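# Seat the matching loose relay into the rack's empty pocket

## Task

Locate the loose relay (small transparent box topped by a colored button) whose button color is the same as the two relays already seated in the black rack, and insert it into the rack's free pocket with the button facing up and fully seated. Neither relay already in the rack may be raised or removed from it. The relay must stay in place by itself once the robot lets go. Nothing may be knocked or put off the table.

## Robot and tools

ROBOT AND FRAME
Two arms, left_arm and right_arm, each with six revolute joints and a parallel gripper. All reported positions share one world frame: origin on the table surface midway between the arms, +x pointing out across the table, +z up, and left_arm sitting on the +y side. The arm names do not tell you which side of a picture an arm appears on.

execute_actions
Arguments: "actions" (a list holding zero or one item) and optional "pictures" (boolean; images are included unless you pass false).
- Empty list {"actions": []}: no command, just returns the current state.
- Motion item {"rows": [...], "steps": n}: rows is a list of 1 to 15 rows; steps is 1 to 15 (default 15). Each control step lasts 1/30 s and consumes one row; if rows run out, the last one is repeated.
- Wait item {"steps": n} with no rows: n up to 300 control steps, counted from the previous result, and your reply time is included in that count.
Each row is one flat list of 14 numbers covering both arms, even if only one moves: left_arm waist, shoulder, elbow, forearm roll, wrist pitch, wrist roll, opening; then the same seven for right_arm. The joint values are absolute target angles in radians (the same scale as the Joint positions line), not offsets. Opening is also absolute, from -1 (closed) to +1 (fully open).
Joint ranges in radians: waist -6.283 to 6.283, shoulder -2.059 to 2.094, elbow -3.927 to 0.192, forearm roll -6.283 to 6.283, wrist pitch -1.693 to 3.142, wrist roll -6.283 to 6.283. The true ends may differ by up to 0.010 rad. A call is rejected (nothing sent) when a target exceeds a range end by over 0.010 rad and is also farther out than that joint's last reported angle. Targets past the real end get clipped there, and a "joint sent to its limit" line may appear (possibly about an earlier action still running). No such line does not prove more travel exists.

MOTION BEHAVIOUR
Joint targets move at most 3.14 rad/s, taking 0.16 s to reach that speed from rest; joints of one arm are slowed together so they arrive at once. Each step, a joint's target is kept within 0.623 rad of its measured angle, and if an arm's targets would move its gripper over 70 mm from where it is, they are pulled back proportionally. So big moves need several calls. Between calls the arms keep heading to the last row sent, until everything has nearly stopped (a stalled move counts as stopped) or a step is HELD; then only a new action resumes travel or pushing. Fingers already in motion finish moving.

RESULTS
The state line lists, per arm, end_effector_position (m), end_effector_quat_wxyz and linear/angular velocities (m/s, rad/s) in the world frame; the printed hand position can be off, more so when reaching far. Joint positions and Joint velocities give each arm's six joints (rad, rad/s) then the finger-pad gap (m, m/s; 0.084 m fully open). grip_measured is the measured opening on the same -1..+1 scale you command. "joint command not followed" means a clearance check altered or blocked joint targets on some steps (other parts of the row still ran). HELD marks steps where your row was partly or wholly not sent. MOTOR HOT appears at 65 °C; at 80 °C an OVER-TEMPERATURE FAULT brakes that arm until it cools. Holding loads heats motors, even while you are thinking.

GRIPPER
Fingers point along the gripper's +z axis and close along its y axis. end_effector_position is the point between the pads when closed, roughly 2 cm short of the fingertips; closing pushes the tips about 10 mm further along +z. To hold something, keep commanding an opening well under grip_measured; the larger the difference, the harder the squeeze (about 24 N per pad maximum for objects up to roughly 6 cm wide). Sending back the read grip_measured still holds lightly. Closing fast can press harder than intended.

zoom_image
Arguments: "camera" (cam_high, cam_low, cam_left_wrist or cam_right_wrist) and "region" [x0, y0, x1, y1] in pixels of that camera's latest image, top-left origin, no larger than 504 by 504. Returns an enlarged view.

CAMERAS
All four images are 896x504, delivered in the order cam_high, cam_low, cam_left_wrist, cam_right_wrist. A pinhole+radial calibration (K, distortion, T_world_to_cam mapping world to camera) is provided; fixed cameras may be off by a couple of degrees and millimetres. Wrist camera poses follow their arm's reported joints. Results list any camera whose calibration changed.

finished_scene
Argument "scene": the number of the scene you are ending. It is final; its result tells whether the goal was met and gives the next task. Replying without any tool call ends everything.

SUGGESTED ORDER
Look and zoom to identify the button color of the racked relays and the matching loose one; plan a grasp; open, approach from above, close; lift, carry over the empty pocket; lower and press gently until fully seated, button up; open, back away, check the images that it stays and the other two relays are untouched; then call finished_scene.

AVOID
Dropping or knocking anything off the table; disturbing the seated relays; arms hitting or pressing each other; slamming or hard pushes. Contact torque reaching a joint's load limit (N m: waist 45.5, shoulder 45.5, elbow 27.3, forearm roll 27.3, wrist pitch 18.2, wrist roll 18.2; held weight counts) stops that arm, backs the joint off, and pauses it 10 seconds. Expect occasional brief tugs on held parts or nudges to loose objects.

Each tool is called after "Request:" as name(argument=value, ...) on one line, values as JSON.

## Session

Request:
execute_actions(actions=[])

Scene clock: 0.00 s of 4800.00 s.
left_arm: end_effector_position=(+0.2911, +0.6387, +0.3403) grip_measured=+1.00 end_effector_quat_wxyz=(+0.010, +0.690, -0.723, -0.019) end_effector_velocity=(-0.000, +0.000, +0.000) end_effector_angular_velocity=(-0.000, -0.000, +0.002) | right_arm: end_effector_position=(+0.3851, -0.0560, +0.2072) grip_measured=+1.00 end_effector_quat_wxyz=(-0.067, +0.209, +0.805, +0.551) end_effector_velocity=(+0.000, -0.000, +0.000) end_effector_angular_velocity=(+0.000, -0.001, -0.001)
Joint positions: left_arm=[ 0.864 -0.118 -1.337  0.035  1.479  2.295  0.084] | right_arm=[-0.058 -0.133 -0.597  1.464  1.128  2.746  0.084]
Joint velocities: left_arm=[ 0.002 -0.     0.    -0.    -0.    -0.001  0.   ] | right_arm=[-0.    -0.    -0.     0.001 -0.001 -0.001  0.   ]
camera_calibration (this result's frames):
cam_left_wrist: T_world_to_cam=[[-0.997284, 0.0575626, 0.0459561, 0.272541], [0.0572876, 0.998331, -0.00727978, -0.578937], [-0.0462985, -0.00462728, -0.998917, 0.484691], [0, 0, 0, 1]] pos_world=[0.327407, 0.564526, 0.467427]
cam_right_wrist: T_world_to_cam=[[0.406249, 0.293807, 0.865239, -0.290066], [0.905479, -0.256644, -0.337995, -0.223345], [0.122753, 0.920767, -0.370298, 0.212693], [0, 0, 0, 1]] pos_world=[0.293965, -0.167937, 0.254247]

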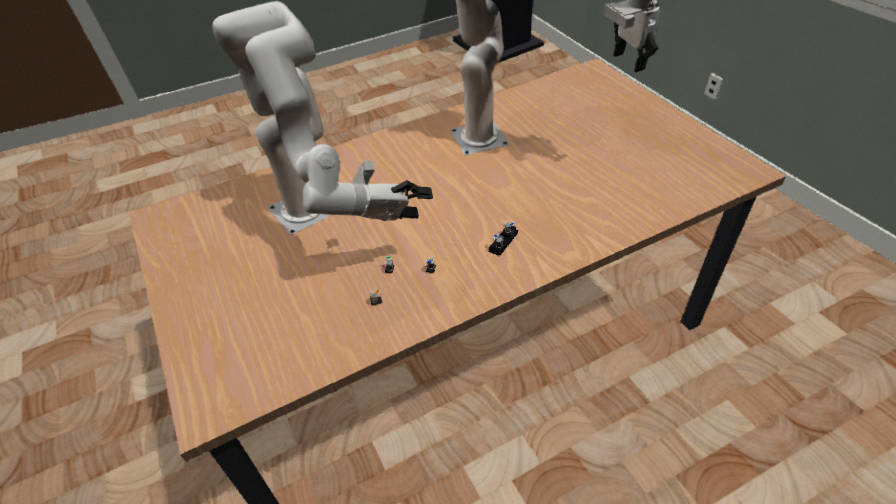

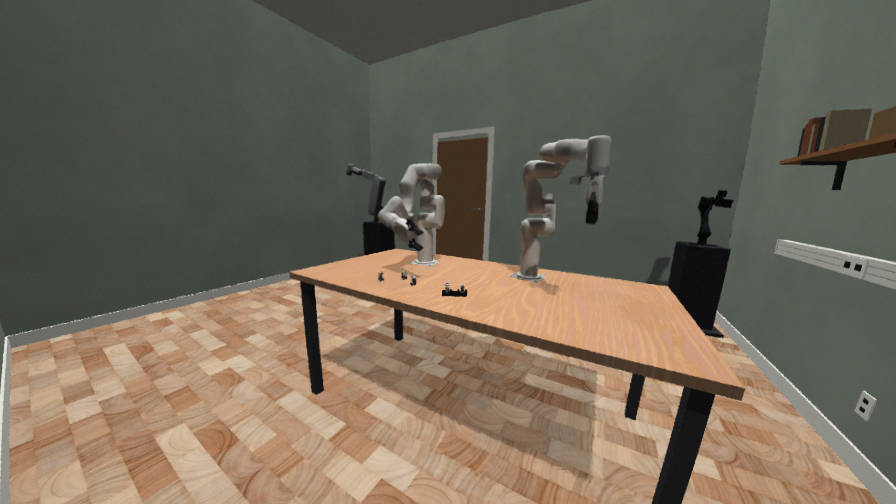

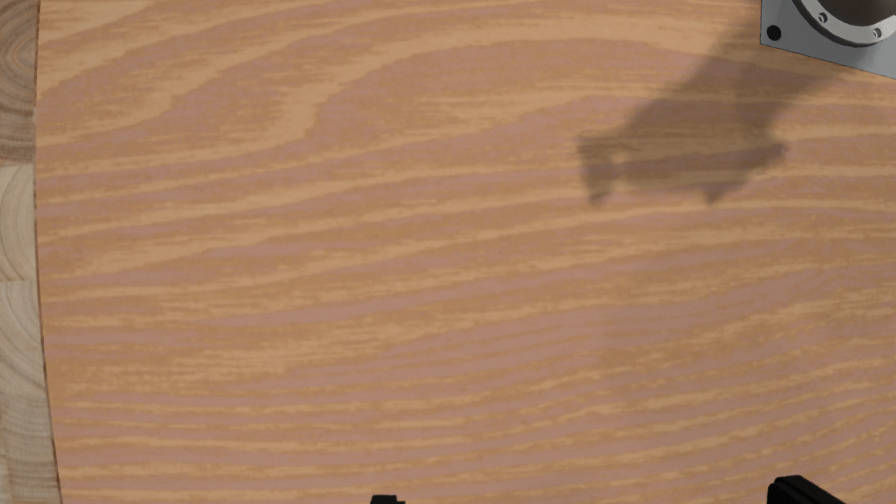

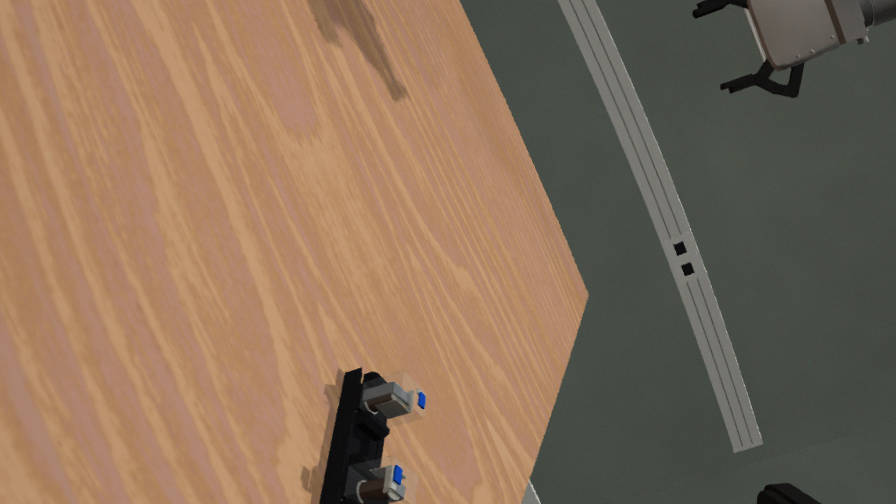

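Request:
zoom_image(camera="cam_high", region=[350, 200, 550, 320])

Region (350, 200, 550, 320) of cam_high's 896x504 image, scaled by 2.520, with more detail than that image has; it fills the top 302 rows of this view, and the rest is white.

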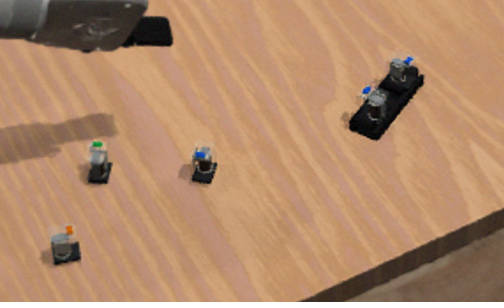

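Request:
execute_actions(actions=[{"rows": [[-0.5084,0.5507,-1.8120,0,1.2614,1.5708,1.0,-0.688,-0.742,-0.348,0.093,0.952,0.445,1.0]], "steps": 15}], pictures=false)

Request:
execute_actions(actions=[{"steps": 30}])

Scene clock: 48.23 s of 4800.00 s.
left_arm: end_effector_position=(+0.4229, +0.5666, +0.3037) grip_measured=+1.00 end_effector_quat_wxyz=(+0.002, +0.686, -0.727, -0.012) end_effector_velocity=(+0.250, -0.241, -0.088) end_effector_angular_velocity=(-0.009, -0.024, -0.117) | right_arm: end_effector_position=(+0.3745, -0.2110, +0.2137) grip_measured=+1.00 end_effector_quat_wxyz=(+0.157, +0.035, +0.904, +0.397) end_effector_velocity=(-0.100, -0.348, -0.035) end_effector_angular_velocity=(-1.436, -1.047, +0.619)
Joint positions: left_arm=[ 0.597  0.126 -1.512  0.022  1.398  2.039  0.084] | right_arm=[-0.377 -0.442 -0.471  1.074  1.039  2.355  0.084]
Joint velocities: left_arm=[-0.614  0.454 -0.317 -0.023 -0.144 -0.496  0.   ] | right_arm=[-0.672 -0.65   0.267 -1.143 -0.186 -1.136 -0.   ]
Steps of this call (steps 1 to 90: nothing new was sent; then 44.73 s passed at rest; steps 91 to 105: all 15 steps of this action). Readings (joint positions):
91: left_arm=[0.864 -0.118 -1.337 0.035 1.479 2.295] | right_arm=[-0.058 -0.133 -0.597 1.464 1.128 2.746]
92: left_arm=[0.861 -0.115 -1.340 0.035 1.478 2.291] | right_arm=[-0.061 -0.136 -0.595 1.460 1.127 2.742]
94: left_arm=[0.828 -0.082 -1.370 0.034 1.465 2.255] | right_arm=[-0.100 -0.173 -0.578 1.420 1.116 2.701]
98: left_arm=[0.740 0.006 -1.428 0.029 1.437 2.171] | right_arm=[-0.209 -0.280 -0.538 1.307 1.085 2.589]
105: the state above

Scene clock: 49.23 s of 4800.00 s.
left_arm: end_effector_position=(+0.5317, +0.2430, +0.2405) grip_measured=+1.00 end_effector_quat_wxyz=(+0.001, -0.569, +0.822, +0.004) end_effector_velocity=(-0.026, -0.354, -0.046) end_effector_angular_velocity=(-0.009, -0.005, -0.402) | right_arm: end_effector_position=(+0.2667, -0.4255, +0.1850) grip_measured=+1.00 end_effector_quat_wxyz=(-0.039, +0.857, -0.509, +0.069) end_effector_velocity=(-0.003, -0.004, +0.000) end_effector_angular_velocity=(-0.116, +0.009, +0.619)
Joint positions: left_arm=[-0.013  0.404 -1.709  0.008  1.309  1.732  0.084] | right_arm=[-0.687 -0.741 -0.348  0.095  0.952  0.493  0.084]
Joint velocities: left_arm=[-0.597  0.176 -0.124 -0.009 -0.057 -0.194 -0.   ] | right_arm=[-0.005 -0.004  0.002 -0.021 -0.001 -0.623 -0.   ]
Steps of this call (steps 1 to 30: the robot went on to your last target). Readings (joint positions):
1: left_arm=[0.576 0.141 -1.523 0.022 1.394 2.023] | right_arm=[-0.399 -0.463 -0.463 1.035 1.033 2.316]
2: left_arm=[0.556 0.155 -1.533 0.021 1.389 2.007] | right_arm=[-0.421 -0.484 -0.454 0.994 1.027 2.276]
4: left_arm=[0.515 0.182 -1.552 0.019 1.380 1.977] | right_arm=[-0.461 -0.523 -0.438 0.909 1.015 2.191]
8: left_arm=[0.433 0.231 -1.587 0.017 1.365 1.924] | right_arm=[-0.533 -0.592 -0.409 0.720 0.995 2.001]
30: the state above
camera_calibration (this result's frames):
cam_left_wrist: T_world_to_cam=[[-0.932197, 0.361815, 0.0099259, 0.439933], [0.36171, 0.932226, -0.0109521, -0.343338], [-0.0132158, -0.00661924, -0.999891, 0.377426], [0, 0, 0, 1]] pos_world=[0.539281, 0.163393, 0.369258]
cam_right_wrist: T_world_to_cam=[[-0.867808, -0.480929, -0.124967, 0.0791496], [-0.473502, 0.87663, -0.0855336, 0.584807], [0.150685, -0.0150548, -0.988467, 0.268007], [0, 0, 0, 1]] pos_world=[0.305209, -0.470559, 0.324828]

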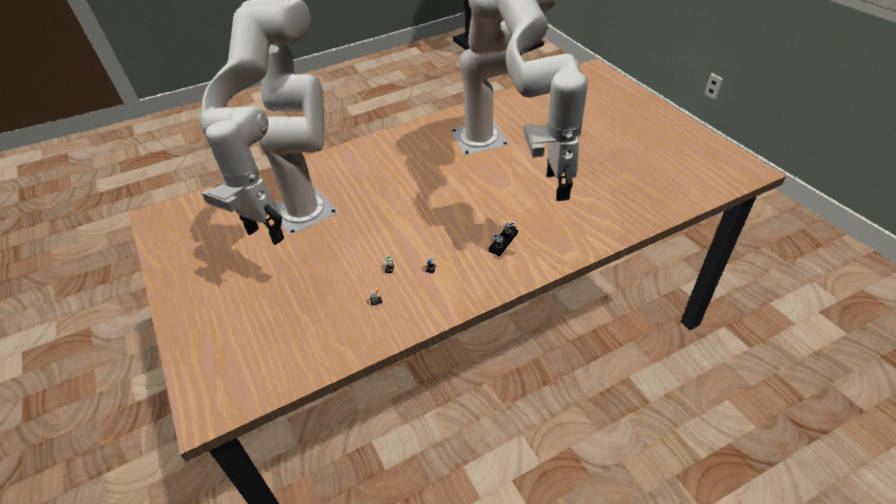

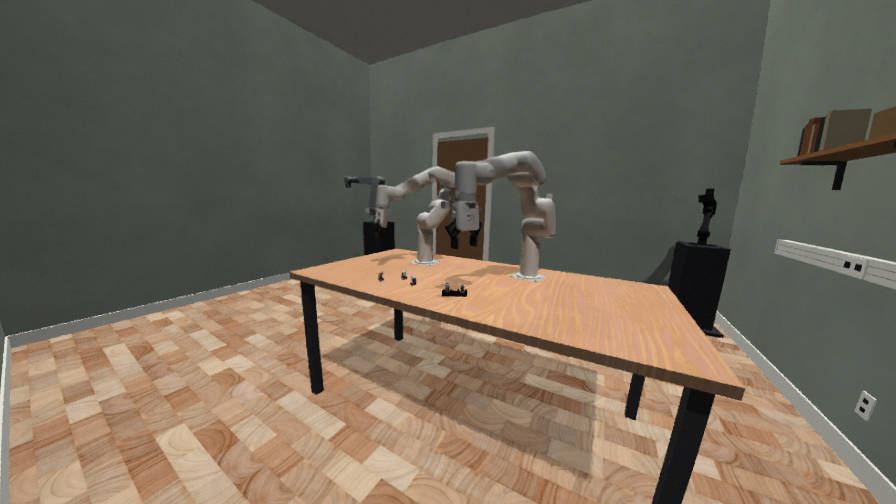

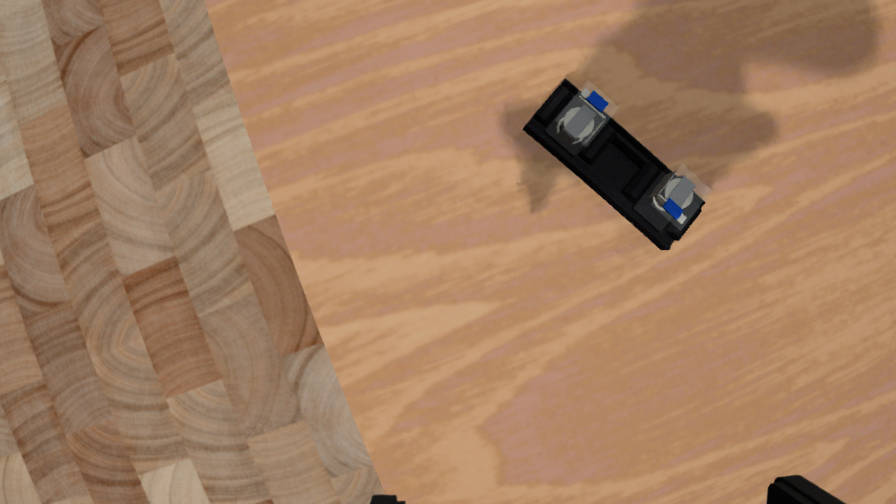

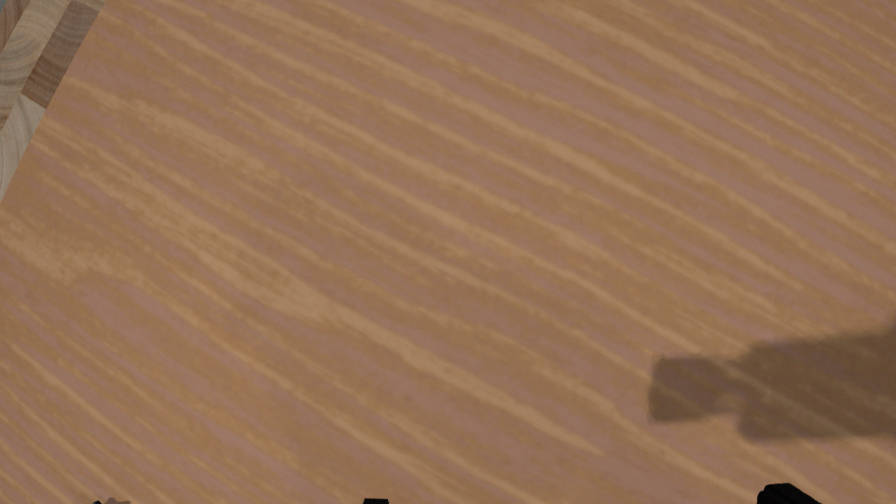

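Request:
execute_actions(actions=[{"steps": 30}])

Scene clock: 56.27 s of 4800.00 s.
left_arm: end_effector_position=(+0.4335, -0.0398, +0.1994) grip_measured=+1.00 end_effector_quat_wxyz=(-0.000, -0.426, +0.905, +0.000) end_effector_velocity=(-0.000, -0.000, -0.000) end_effector_angular_velocity=(+0.001, +0.000, -0.000) | right_arm: end_effector_position=(+0.2665, -0.4260, +0.1852) grip_measured=+1.00 end_effector_quat_wxyz=(-0.037, +0.869, -0.488, +0.070) end_effector_velocity=(+0.000, +0.000, +0.000) end_effector_angular_velocity=(-0.001, -0.001, +0.001)
Joint positions: left_arm=[-0.508  0.551 -1.812  0.     1.261  1.571  0.084] | right_arm=[-0.688 -0.742 -0.348  0.093  0.952  0.445  0.084]
Joint velocities: left_arm=[-0.001  0.    -0.     0.     0.001 -0.    -0.   ] | right_arm=[ 0.    -0.002  0.     0.    -0.    -0.001 -0.   ]
Steps of this call (steps 1 to 45: the robot went on to your last target; steps 46 to 110: nothing new was sent; then 3.37 s passed at rest). Readings (joint positions):
1: left_arm=[-0.033 0.410 -1.713 0.007 1.307 1.726] | right_arm=[-0.687 -0.741 -0.348 0.094 0.952 0.476]
2: left_arm=[-0.053 0.416 -1.717 0.007 1.305 1.719] | right_arm=[-0.688 -0.742 -0.348 0.094 0.952 0.466]
4: left_arm=[-0.093 0.428 -1.725 0.006 1.301 1.706] | right_arm=[-0.688 -0.742 -0.348 0.094 0.952 0.454]
8: left_arm=[-0.171 0.451 -1.742 0.005 1.294 1.681] | right_arm=[-0.688 -0.742 -0.348 0.093 0.952 0.447]
110: the state above
All arms were judged still, so your last target was given up. Only a new action makes them travel on or press farther. Fingers that are still opening or closing keep moving.
camera_calibration (this result's frames):
cam_left_wrist: T_world_to_cam=[[-0.763369, 0.645943, 0.00502392, 0.390267], [0.645784, 0.763318, -0.017583, -0.173187], [-0.0151925, -0.010178, -0.999833, 0.333896], [0, 0, 0, 1]] pos_world=[0.414831, -0.116495, 0.328834]
cam_right_wrist: T_world_to_cam=[[-0.843848, -0.523046, -0.119763, 0.0534571], [-0.514908, 0.85213, -0.0935071, 0.587197], [0.150962, -0.0172388, -0.988389, 0.267144], [0, 0, 0, 1]] pos_world=[0.307134, -0.467803, 0.325351]

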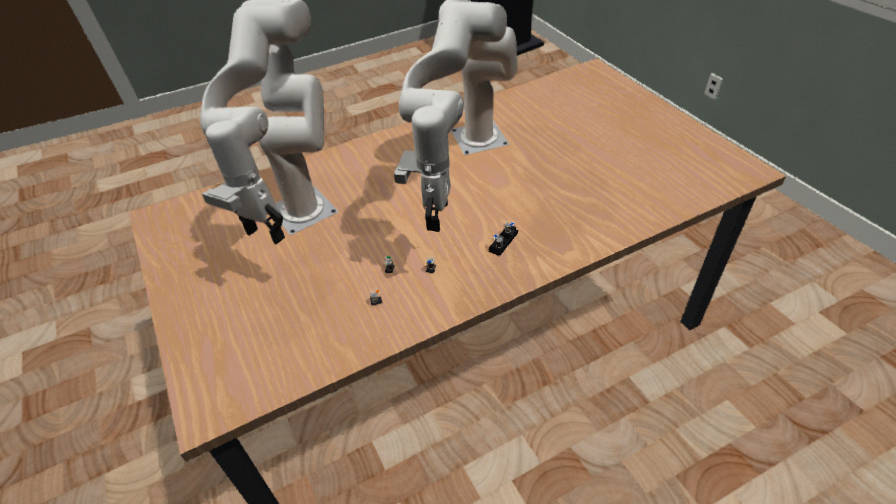

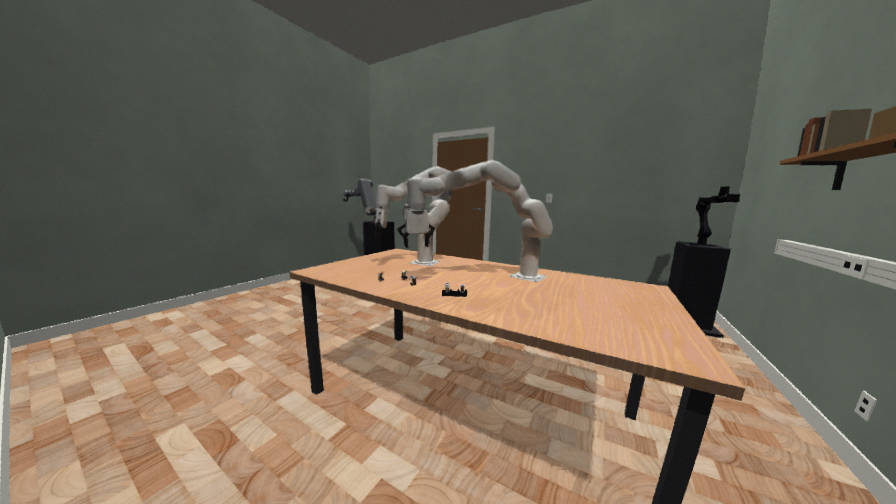

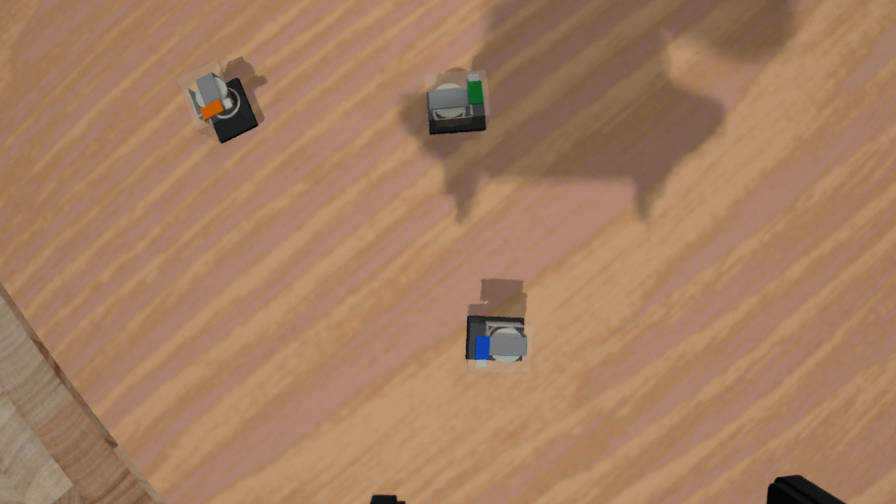

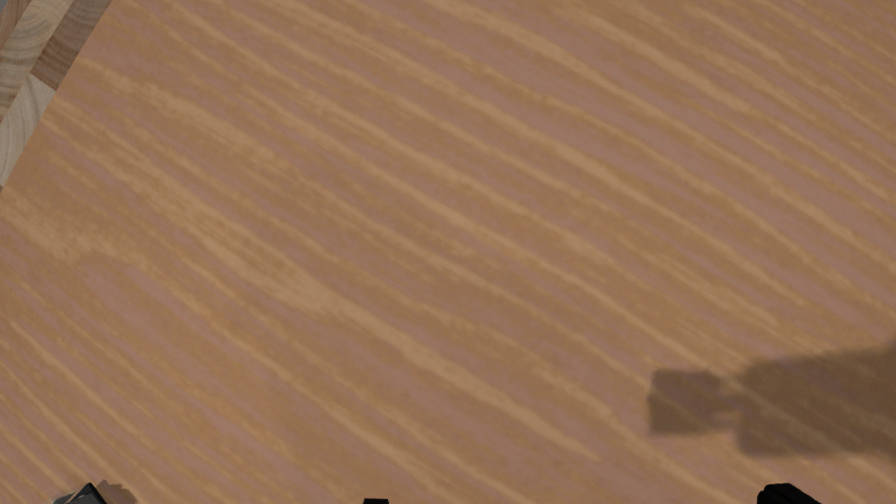

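Request:
execute_actions(actions=[{"rows": [[-0.5681,0.6350,-1.8020,0,1.1670,1.5110,1.0,-0.688,-0.742,-0.348,0.093,0.952,0.445,1.0]], "steps": 15}], pictures=false)

Request:
execute_actions(actions=[{"steps": 8}])

Scene clock: 82.53 s of 4800.00 s.
left_arm: end_effector_position=(+0.4195, -0.0764, +0.1518) grip_measured=+1.00 end_effector_quat_wxyz=(+0.001, -0.426, +0.905, -0.002) end_effector_velocity=(-0.003, -0.002, -0.008) end_effector_angular_velocity=(+0.004, +0.005, +0.002) | right_arm: end_effector_position=(+0.2665, -0.4260, +0.1852) grip_measured=+1.00 end_effector_quat_wxyz=(-0.037, +0.869, -0.488, +0.070) end_effector_velocity=(-0.000, +0.000, -0.000) end_effector_angular_velocity=(+0.000, +0.002, -0.000)
Joint positions: left_arm=[-0.567  0.632 -1.804  0.     1.168  1.512  0.084] | right_arm=[-0.688 -0.742 -0.348  0.093  0.952  0.445  0.084]
Joint velocities: left_arm=[-0.006  0.01   0.007 -0.    -0.01  -0.007 -0.   ] | right_arm=[-0.     0.001 -0.    -0.001  0.001  0.    -0.   ]
Steps of this call (steps 1 to 90: nothing new was sent; then 22.77 s passed at rest; steps 91 to 105: all 15 steps of this action). Readings (joint positions):
91: left_arm=[-0.508 0.551 -1.812 0.000 1.261 1.571] | right_arm=[-0.688 -0.742 -0.348 0.093 0.952 0.445]
92: left_arm=[-0.510 0.553 -1.812 0.000 1.257 1.568] | right_arm=[-0.688 -0.742 -0.348 0.093 0.952 0.445]
94: left_arm=[-0.527 0.575 -1.813 0.000 1.226 1.549] | right_arm=[-0.688 -0.742 -0.348 0.093 0.952 0.445]
98: left_arm=[-0.562 0.628 -1.798 -0.000 1.183 1.520] | right_arm=[-0.688 -0.742 -0.348 0.093 0.952 0.445]
105: the state above

Scene clock: 82.80 s of 4800.00 s.
left_arm: end_effector_position=(+0.4187, -0.0764, +0.1497) grip_measured=+1.00 end_effector_quat_wxyz=(+0.000, -0.426, +0.905, -0.000) end_effector_velocity=(+0.000, -0.001, +0.000) end_effector_angular_velocity=(-0.001, -0.002, +0.001) | right_arm: end_effector_position=(+0.2665, -0.4260, +0.1852) grip_measured=+1.00 end_effector_quat_wxyz=(-0.037, +0.869, -0.488, +0.070) end_effector_velocity=(-0.000, +0.000, -0.001) end_effector_angular_velocity=(+0.002, +0.003, +0.000)
Joint positions: left_arm=[-0.568  0.635 -1.802  0.     1.167  1.511  0.084] | right_arm=[-0.688 -0.742 -0.348  0.093  0.952  0.445  0.084]
Joint velocities: left_arm=[-0.     0.    -0.001  0.    -0.001 -0.001  0.   ] | right_arm=[-0.     0.002  0.     0.     0.    -0.     0.   ]
Steps of this call (steps 1 to 8: the robot went on to your last target). Readings (joint positions):
1: left_arm=[-0.567 0.633 -1.803 0.000 1.167 1.511] | right_arm=[-0.688 -0.742 -0.348 0.093 0.952 0.445]
2: left_arm=[-0.567 0.633 -1.803 0.000 1.167 1.511] | right_arm=[-0.688 -0.742 -0.348 0.093 0.952 0.445]
4: left_arm=[-0.568 0.634 -1.802 0.000 1.167 1.511] | right_arm=[-0.688 -0.742 -0.348 0.093 0.952 0.445]
8: the state above
camera_calibration (this result's frames):
cam_left_wrist: T_world_to_cam=[[-0.76355, 0.645732, 0.00463587, 0.402934], [0.645577, 0.763493, -0.0175878, -0.136454], [-0.0148965, -0.0104363, -0.999835, 0.283432], [0, 0, 0, 1]] pos_world=[0.399974, -0.153048, 0.279118]
cam_right_wrist: T_world_to_cam=[[-0.843848, -0.523046, -0.119763, 0.0534568], [-0.514908, 0.85213, -0.0935072, 0.587197], [0.150962, -0.0172389, -0.988389, 0.267144], [0, 0, 0, 1]] pos_world=[0.307134, -0.467803, 0.325351]

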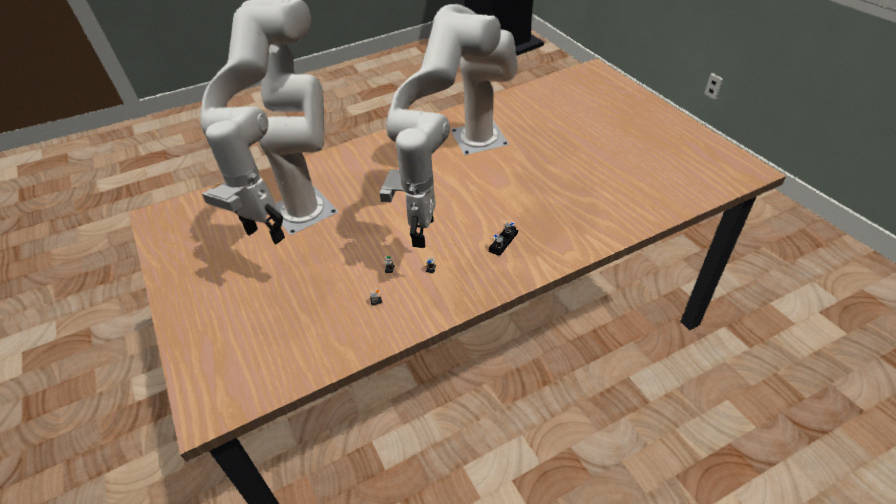

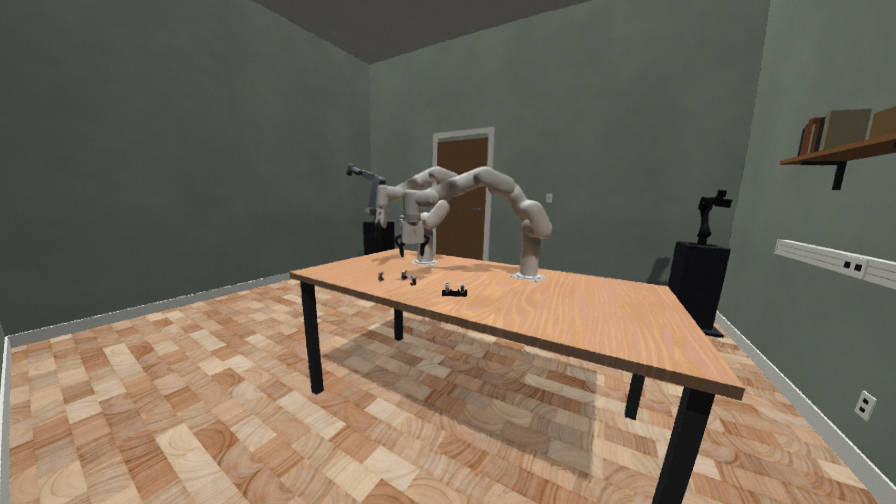

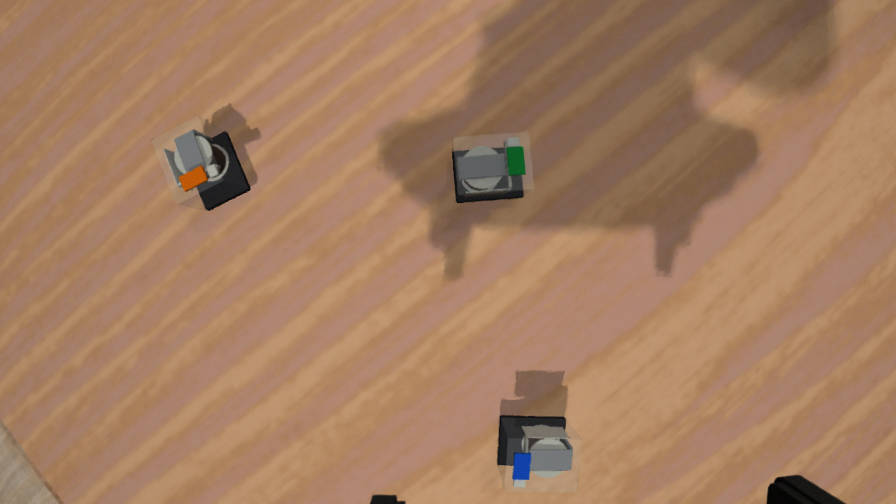

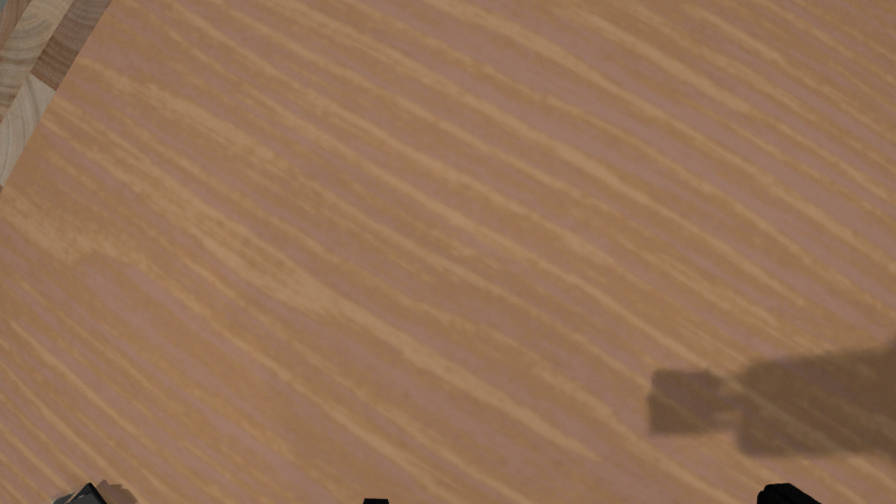

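Request:
execute_actions(actions=[{"rows": [[-0.5680,0.7179,-1.7324,0,1.0145,1.5110,1.0,-0.688,-0.742,-0.348,0.093,0.952,0.445,1.0]], "steps": 15}], pictures=false)

Request:
execute_actions(actions=[{"rows": [[-0.5680,0.7857,-1.7107,0,0.9250,1.5110,1.0,-0.688,-0.742,-0.348,0.093,0.952,0.445,1.0]], "steps": 15}], pictures=false)

Scene clock: 103.23 s of 4800.00 s.
left_arm: end_effector_position=(+0.4211, -0.0788, +0.0827) grip_measured=+1.00 end_effector_quat_wxyz=(+0.001, -0.426, +0.905, -0.002) end_effector_velocity=(+0.001, -0.000, -0.005) end_effector_angular_velocity=(-0.005, -0.005, -0.001) | right_arm: end_effector_position=(+0.2665, -0.4260, +0.1852) grip_measured=+1.00 end_effector_quat_wxyz=(-0.037, +0.869, -0.488, +0.070) end_effector_velocity=(-0.000, -0.000, +0.000) end_effector_angular_velocity=(-0.001, -0.001, +0.001)
Joint positions: left_arm=[-0.568  0.715 -1.736 -0.     1.016  1.511  0.084] | right_arm=[-0.688 -0.742 -0.348  0.093  0.952  0.445  0.084]
Joint velocities: left_arm=[ 0.001  0.003  0.01  -0.    -0.02   0.003 -0.   ] | right_arm=[-0.    -0.001  0.    -0.     0.    -0.001 -0.   ]
Steps of this call (steps 1 to 15: the robot went on to your last target; steps 16 to 90: nothing new was sent; then 16.93 s passed at rest; steps 91 to 105: all 15 steps of this action). Readings (joint positions):
91: left_arm=[-0.568 0.635 -1.802 -0.000 1.167 1.511] | right_arm=[-0.688 -0.742 -0.348 0.093 0.952 0.445]
92: left_arm=[-0.568 0.636 -1.801 -0.000 1.162 1.511] | right_arm=[-0.688 -0.742 -0.348 0.093 0.952 0.445]
94: left_arm=[-0.568 0.652 -1.788 -0.000 1.121 1.511] | right_arm=[-0.688 -0.742 -0.348 0.093 0.952 0.445]
98: left_arm=[-0.568 0.711 -1.738 0.000 1.042 1.511] | right_arm=[-0.688 -0.742 -0.348 0.093 0.952 0.445]
105: the state above

Scene clock: 103.73 s of 4800.00 s.
left_arm: end_effector_position=(+0.4208, -0.0785, +0.0366) grip_measured=+1.00 end_effector_quat_wxyz=(+0.001, -0.426, +0.905, -0.002) end_effector_velocity=(-0.003, +0.002, -0.009) end_effector_angular_velocity=(+0.006, +0.007, -0.002) | right_arm: end_effector_position=(+0.2665, -0.4260, +0.1852) grip_measured=+1.00 end_effector_quat_wxyz=(-0.037, +0.869, -0.488, +0.070) end_effector_velocity=(+0.000, +0.000, +0.000) end_effector_angular_velocity=(+0.000, -0.001, -0.001)
Joint positions: left_arm=[-0.568  0.783 -1.712 -0.     0.926  1.511  0.084] | right_arm=[-0.688 -0.742 -0.348  0.093  0.952  0.445  0.084]
Joint velocities: left_arm=[-0.001  0.009  0.009 -0.    -0.008  0.002 -0.   ] | right_arm=[-0.    -0.001  0.     0.001  0.     0.001 -0.   ]
Steps of this call (steps 1 to 15: all 15 steps of this action). Readings (joint positions):
1: left_arm=[-0.568 0.715 -1.735 -0.000 1.015 1.511] | right_arm=[-0.688 -0.742 -0.348 0.093 0.952 0.445]
2: left_arm=[-0.568 0.718 -1.734 -0.000 1.010 1.511] | right_arm=[-0.688 -0.742 -0.348 0.093 0.952 0.445]
4: left_arm=[-0.568 0.737 -1.730 -0.000 0.980 1.511] | right_arm=[-0.688 -0.742 -0.348 0.093 0.952 0.445]
8: left_arm=[-0.568 0.781 -1.709 0.000 0.940 1.511] | right_arm=[-0.688 -0.742 -0.348 0.093 0.952 0.445]
15: the state above

Request:
execute_actions(actions=[{"rows": [[-0.5680,0.7857,-1.7107,0,0.9250,1.5110,0.8,-0.688,-0.742,-0.348,0.093,0.952,0.445,1.0],[-0.5680,0.7857,-1.7107,0,0.9250,1.5110,0.6,-0.688,-0.742,-0.348,0.093,0.952,0.445,1.0],[-0.5680,0.7857,-1.7107,0,0.9250,1.5110,0.4,-0.688,-0.742,-0.348,0.093,0.952,0.445,1.0],[-0.5680,0.7857,-1.7107,0,0.9250,1.5110,0.2,-0.688,-0.742,-0.348,0.093,0.952,0.445,1.0],[-0.5680,0.7857,-1.7107,0,0.9250,1.5110,0.0,-0.688,-0.742,-0.348,0.093,0.952,0.445,1.0],[-0.5680,0.7857,-1.7107,0,0.9250,1.5110,-0.15,-0.688,-0.742,-0.348,0.093,0.952,0.445,1.0],[-0.5680,0.7857,-1.7107,0,0.9250,1.5110,-0.25,-0.688,-0.742,-0.348,0.093,0.952,0.445,1.0],[-0.5680,0.7857,-1.7107,0,0.9250,1.5110,-0.35,-0.688,-0.742,-0.348,0.093,0.952,0.445,1.0],[-0.5680,0.7857,-1.7107,0,0.9250,1.5110,-0.45,-0.688,-0.742,-0.348,0.093,0.952,0.445,1.0],[-0.5680,0.7857,-1.7107,0,0.9250,1.5110,-0.6,-0.688,-0.742,-0.348,0.093,0.952,0.445,1.0],[-0.5680,0.7857,-1.7107,0,0.9250,1.5110,-0.7,-0.688,-0.742,-0.348,0.093,0.952,0.445,1.0],[-0.5680,0.7857,-1.7107,0,0.9250,1.5110,-0.8,-0.688,-0.742,-0.348,0.093,0.952,0.445,1.0]], "steps": 15}], pictures=false)

Scene clock: 120.23 s of 4800.00 s.
left_arm: end_effector_position=(+0.4200, -0.0778, +0.0345) grip_measured=-0.39 end_effector_quat_wxyz=(-0.000, -0.426, +0.905, +0.000) end_effector_velocity=(+0.000, -0.000, +0.000) end_effector_angular_velocity=(-0.000, -0.000, -0.001) | right_arm: end_effector_position=(+0.2665, -0.4260, +0.1852) grip_measured=+1.00 end_effector_quat_wxyz=(-0.037, +0.869, -0.488, +0.070) end_effector_velocity=(+0.000, -0.000, +0.001) end_effector_angular_velocity=(-0.001, -0.001, +0.000)
Joint positions: left_arm=[-0.568  0.786 -1.711 -0.     0.925  1.511  0.027] | right_arm=[-0.688 -0.742 -0.348  0.093  0.952  0.445  0.084]
Joint velocities: left_arm=[ 0.    -0.    -0.     0.     0.     0.001 -0.   ] | right_arm=[ 0.    -0.001 -0.001 -0.     0.001 -0.     0.   ]
Steps of this call (steps 1 to 15: the robot went on to your last target; steps 16 to 90: nothing new was sent; then 13.00 s passed at rest; steps 91 to 105: all 15 steps of this action). Readings (joint positions):
91: left_arm=[-0.568 0.786 -1.711 0.000 0.925 1.511] | right_arm=[-0.688 -0.742 -0.348 0.093 0.952 0.445]
92: left_arm=[-0.568 0.786 -1.711 0.000 0.925 1.511] | right_arm=[-0.688 -0.742 -0.348 0.093 0.952 0.445]
94: left_arm=[-0.568 0.786 -1.711 -0.000 0.925 1.511] | right_arm=[-0.688 -0.742 -0.348 0.093 0.952 0.445]
98: left_arm=[-0.568 0.786 -1.711 0.000 0.925 1.511] | right_arm=[-0.688 -0.742 -0.348 0.093 0.952 0.445]
105: the state above

Request:
execute_actions(actions=[{"rows": [[-0.5680,0.7179,-1.7324,0,1.0145,1.5110,-0.8,-0.688,-0.742,-0.348,0.093,0.952,0.445,1.0],[-0.5680,0.7179,-1.7324,0,1.0145,1.5110,-0.8,-0.688,-0.742,-0.348,0.093,0.952,0.445,1.0],[-0.5680,0.7179,-1.7324,0,1.0145,1.5110,-0.8,-0.688,-0.742,-0.348,0.093,0.952,0.445,1.0],[-0.5680,0.7179,-1.7324,0,1.0145,1.5110,-0.8,-0.688,-0.742,-0.348,0.093,0.952,0.445,1.0],[-0.5680,0.7179,-1.7324,0,1.0145,1.5110,-0.8,-0.688,-0.742,-0.348,0.093,0.952,0.445,1.0],[-0.5680,0.6350,-1.8020,0,1.1670,1.5110,-0.8,-0.688,-0.742,-0.348,0.093,0.952,0.445,1.0]], "steps": 15}], pictures=false)

Request:
execute_actions(actions=[{"rows": [[-0.1287,0.1265,-1.2112,0,1.0847,-2.3572,-0.8,-0.688,-0.742,-0.348,0.093,0.952,0.445,1.0]], "steps": 15}], pictures=false)

Request:
execute_actions(actions=[{"steps": 40}])

Scene clock: 149.87 s of 4800.00 s.
left_arm: end_effector_position=(+0.4209, -0.0786, +0.1476) grip_measured=-0.39 end_effector_quat_wxyz=(+0.002, -0.426, +0.905, -0.005) end_effector_velocity=(-0.016, +0.016, +0.060) end_effector_angular_velocity=(+0.041, +0.044, -0.001) | right_arm: end_effector_position=(+0.2665, -0.4260, +0.1852) grip_measured=+1.00 end_effector_quat_wxyz=(-0.037, +0.869, -0.488, +0.070) end_effector_velocity=(+0.000, -0.000, +0.000) end_effector_angular_velocity=(-0.001, -0.001, +0.001)
Joint positions: left_arm=[-0.568  0.639 -1.8   -0.     1.15   1.511  0.027] | right_arm=[-0.688 -0.742 -0.348  0.093  0.952  0.445  0.084]
Joint velocities: left_arm=[ 0.    -0.082 -0.053  0.     0.195  0.001 -0.   ] | right_arm=[ 0.    -0.    -0.    -0.    -0.001 -0.001  0.   ]
Steps of this call (steps 1 to 15: the robot went on to your last target; steps 16 to 90: nothing new was sent; then 26.13 s passed at rest; steps 91 to 105: all 15 steps of this action). Readings (joint positions):
91: left_arm=[-0.568 0.786 -1.711 0.000 0.925 1.511] | right_arm=[-0.688 -0.742 -0.348 0.093 0.952 0.445]
92: left_arm=[-0.568 0.784 -1.711 0.000 0.930 1.511] | right_arm=[-0.688 -0.742 -0.348 0.093 0.952 0.445]
94: left_arm=[-0.568 0.766 -1.714 0.000 0.959 1.511] | right_arm=[-0.688 -0.742 -0.348 0.093 0.952 0.445]
98: left_arm=[-0.568 0.717 -1.739 -0.000 1.020 1.511] | right_arm=[-0.688 -0.742 -0.348 0.093 0.952 0.445]
105: the state above

Scene clock: 150.37 s of 4800.00 s.
left_arm: end_effector_position=(+0.4507, +0.0641, +0.1802) grip_measured=-0.39 end_effector_quat_wxyz=(+0.000, +0.674, -0.738, -0.000) end_effector_velocity=(+0.020, +0.320, +0.066) end_effector_angular_velocity=(-0.005, -0.010, +1.679) | right_arm: end_effector_position=(+0.2665, -0.4260, +0.1852) grip_measured=+1.00 end_effector_quat_wxyz=(-0.037, +0.869, -0.488, +0.070) end_effector_velocity=(-0.000, -0.000, +0.000) end_effector_angular_velocity=(+0.000, -0.000, +0.000)
Joint positions: left_arm=[-0.349  0.385 -1.507  0.     1.122  1.129  0.027] | right_arm=[-0.688 -0.742 -0.348  0.093  0.952  0.445  0.084]
Joint velocities: left_arm=[ 0.498 -0.584  0.66  -0.    -0.087 -1.181 -0.   ] | right_arm=[-0.    -0.     0.     0.    -0.    -0.001  0.   ]
Steps of this call (steps 1 to 15: all 15 steps of this action). Readings (joint positions):
1: left_arm=[-0.568 0.637 -1.800 -0.000 1.155 1.511] | right_arm=[-0.688 -0.742 -0.348 0.093 0.952 0.445]
2: left_arm=[-0.566 0.634 -1.796 -0.000 1.157 1.506] | right_arm=[-0.688 -0.742 -0.348 0.093 0.952 0.445]
4: left_arm=[-0.543 0.606 -1.756 -0.001 1.154 1.467] | right_arm=[-0.688 -0.742 -0.348 0.093 0.952 0.445]
8: left_arm=[-0.466 0.521 -1.664 0.000 1.142 1.361] | right_arm=[-0.688 -0.742 -0.348 0.093 0.952 0.445]
15: the state above

Scene clock: 151.70 s of 4800.00 s.
left_arm: end_effector_position=(+0.4353, +0.2011, +0.1995) grip_measured=-0.39 end_effector_quat_wxyz=(-0.000, +0.666, +0.746, -0.000) end_effector_velocity=(-0.000, +0.001, -0.000) end_effector_angular_velocity=(+0.001, +0.002, +2.443) | right_arm: end_effector_position=(+0.2665, -0.4260, +0.1852) grip_measured=+1.00 end_effector_quat_wxyz=(-0.037, +0.869, -0.488, +0.070) end_effector_velocity=(-0.000, +0.000, -0.000) end_effector_angular_velocity=(+0.001, +0.001, +0.001)
Joint positions: left_arm=[-0.129  0.127 -1.211 -0.     1.085 -1.996  0.027] | right_arm=[-0.688 -0.742 -0.348  0.093  0.952  0.445  0.084]
Joint velocities: left_arm=[ 0.002 -0.     0.     0.     0.002 -2.442  0.   ] | right_arm=[ 0.     0.001  0.001  0.     0.    -0.001  0.   ]
Steps of this call (steps 1 to 40: the robot went on to your last target). Readings (joint positions):
1: left_arm=[-0.333 0.365 -1.485 0.000 1.119 1.088] | right_arm=[-0.688 -0.742 -0.348 0.093 0.952 0.445]
2: left_arm=[-0.316 0.346 -1.463 0.000 1.116 1.045] | right_arm=[-0.688 -0.742 -0.348 0.093 0.952 0.445]
4: left_arm=[-0.284 0.308 -1.419 0.000 1.111 0.949] | right_arm=[-0.688 -0.742 -0.348 0.093 0.952 0.445]
8: left_arm=[-0.221 0.235 -1.335 0.000 1.100 0.709] | right_arm=[-0.688 -0.742 -0.348 0.093 0.952 0.445]
40: the state above
camera_calibration (this result's frames):
cam_left_wrist: T_world_to_cam=[[0.994764, 0.102079, 0.00488272, -0.419928], [0.10215, -0.994614, -0.0175819, 0.231916], [0.00306167, 0.0179886, -0.999834, 0.322803], [0, 0, 0, 1]] pos_world=[0.393051, 0.267726, 0.328877]
cam_right_wrist: T_world_to_cam=[[-0.843848, -0.523046, -0.119763, 0.053457], [-0.514908, 0.85213, -0.0935072, 0.587197], [0.150962, -0.0172388, -0.988389, 0.267144], [0, 0, 0, 1]] pos_world=[0.307134, -0.467803, 0.325351]

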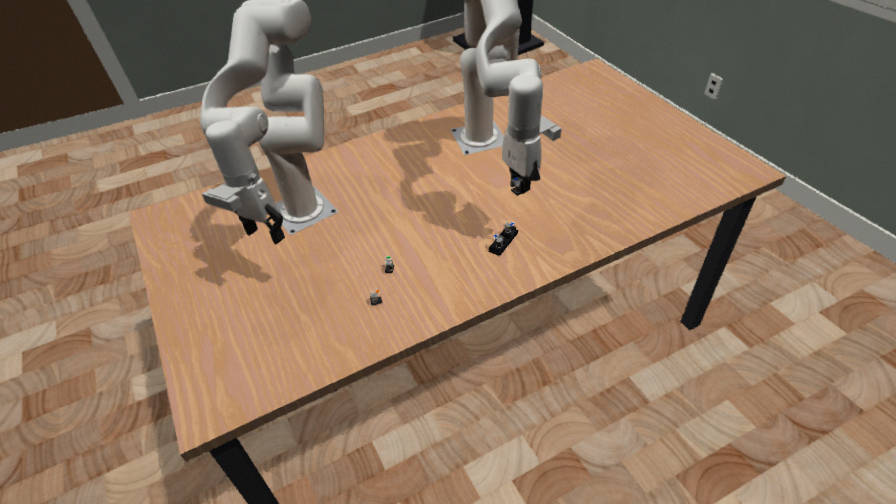

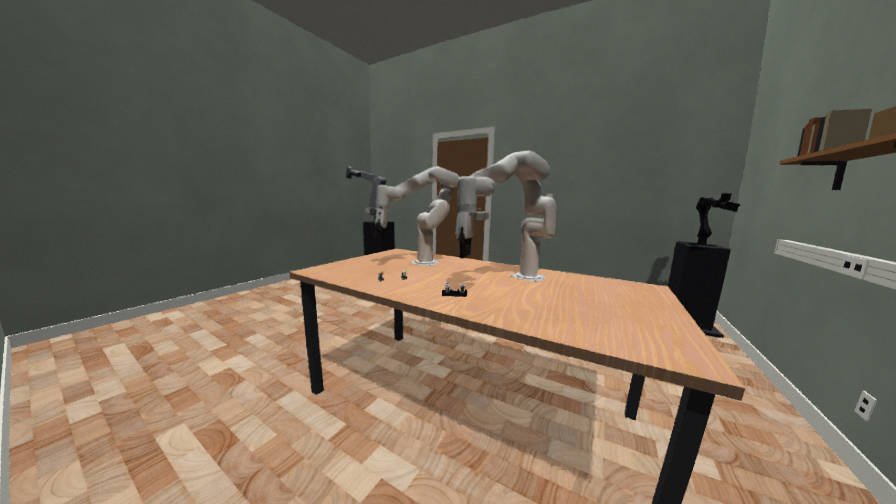

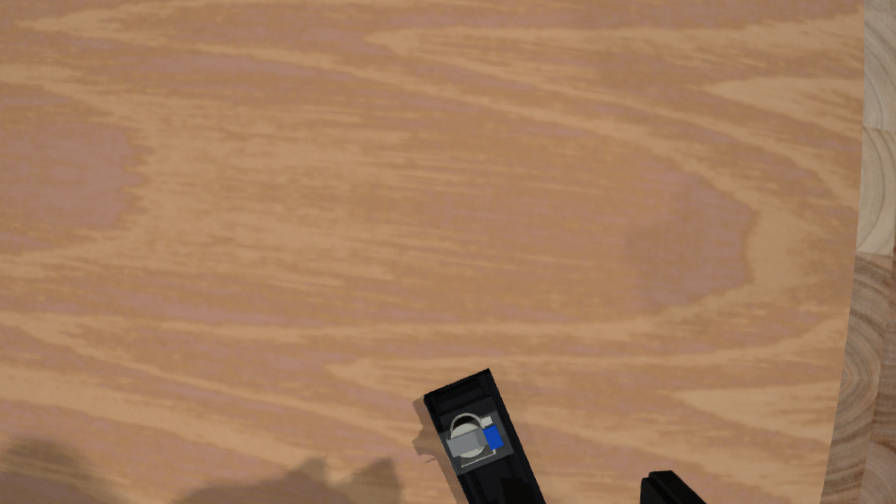

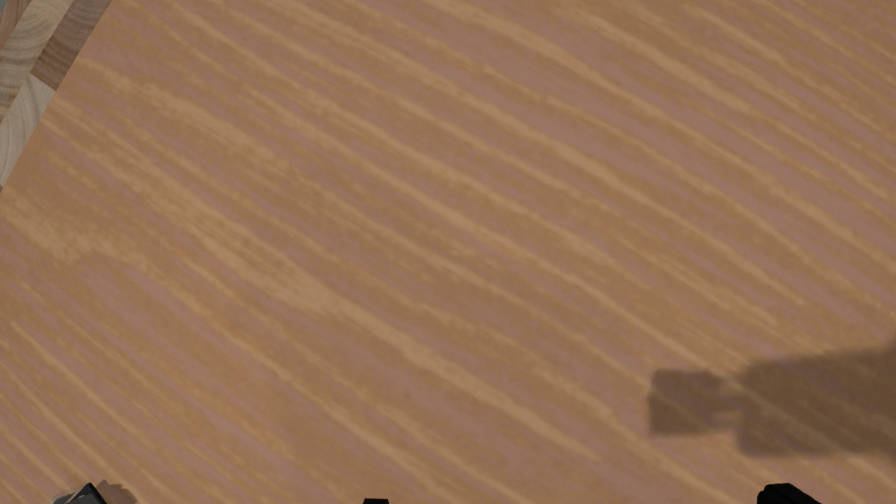

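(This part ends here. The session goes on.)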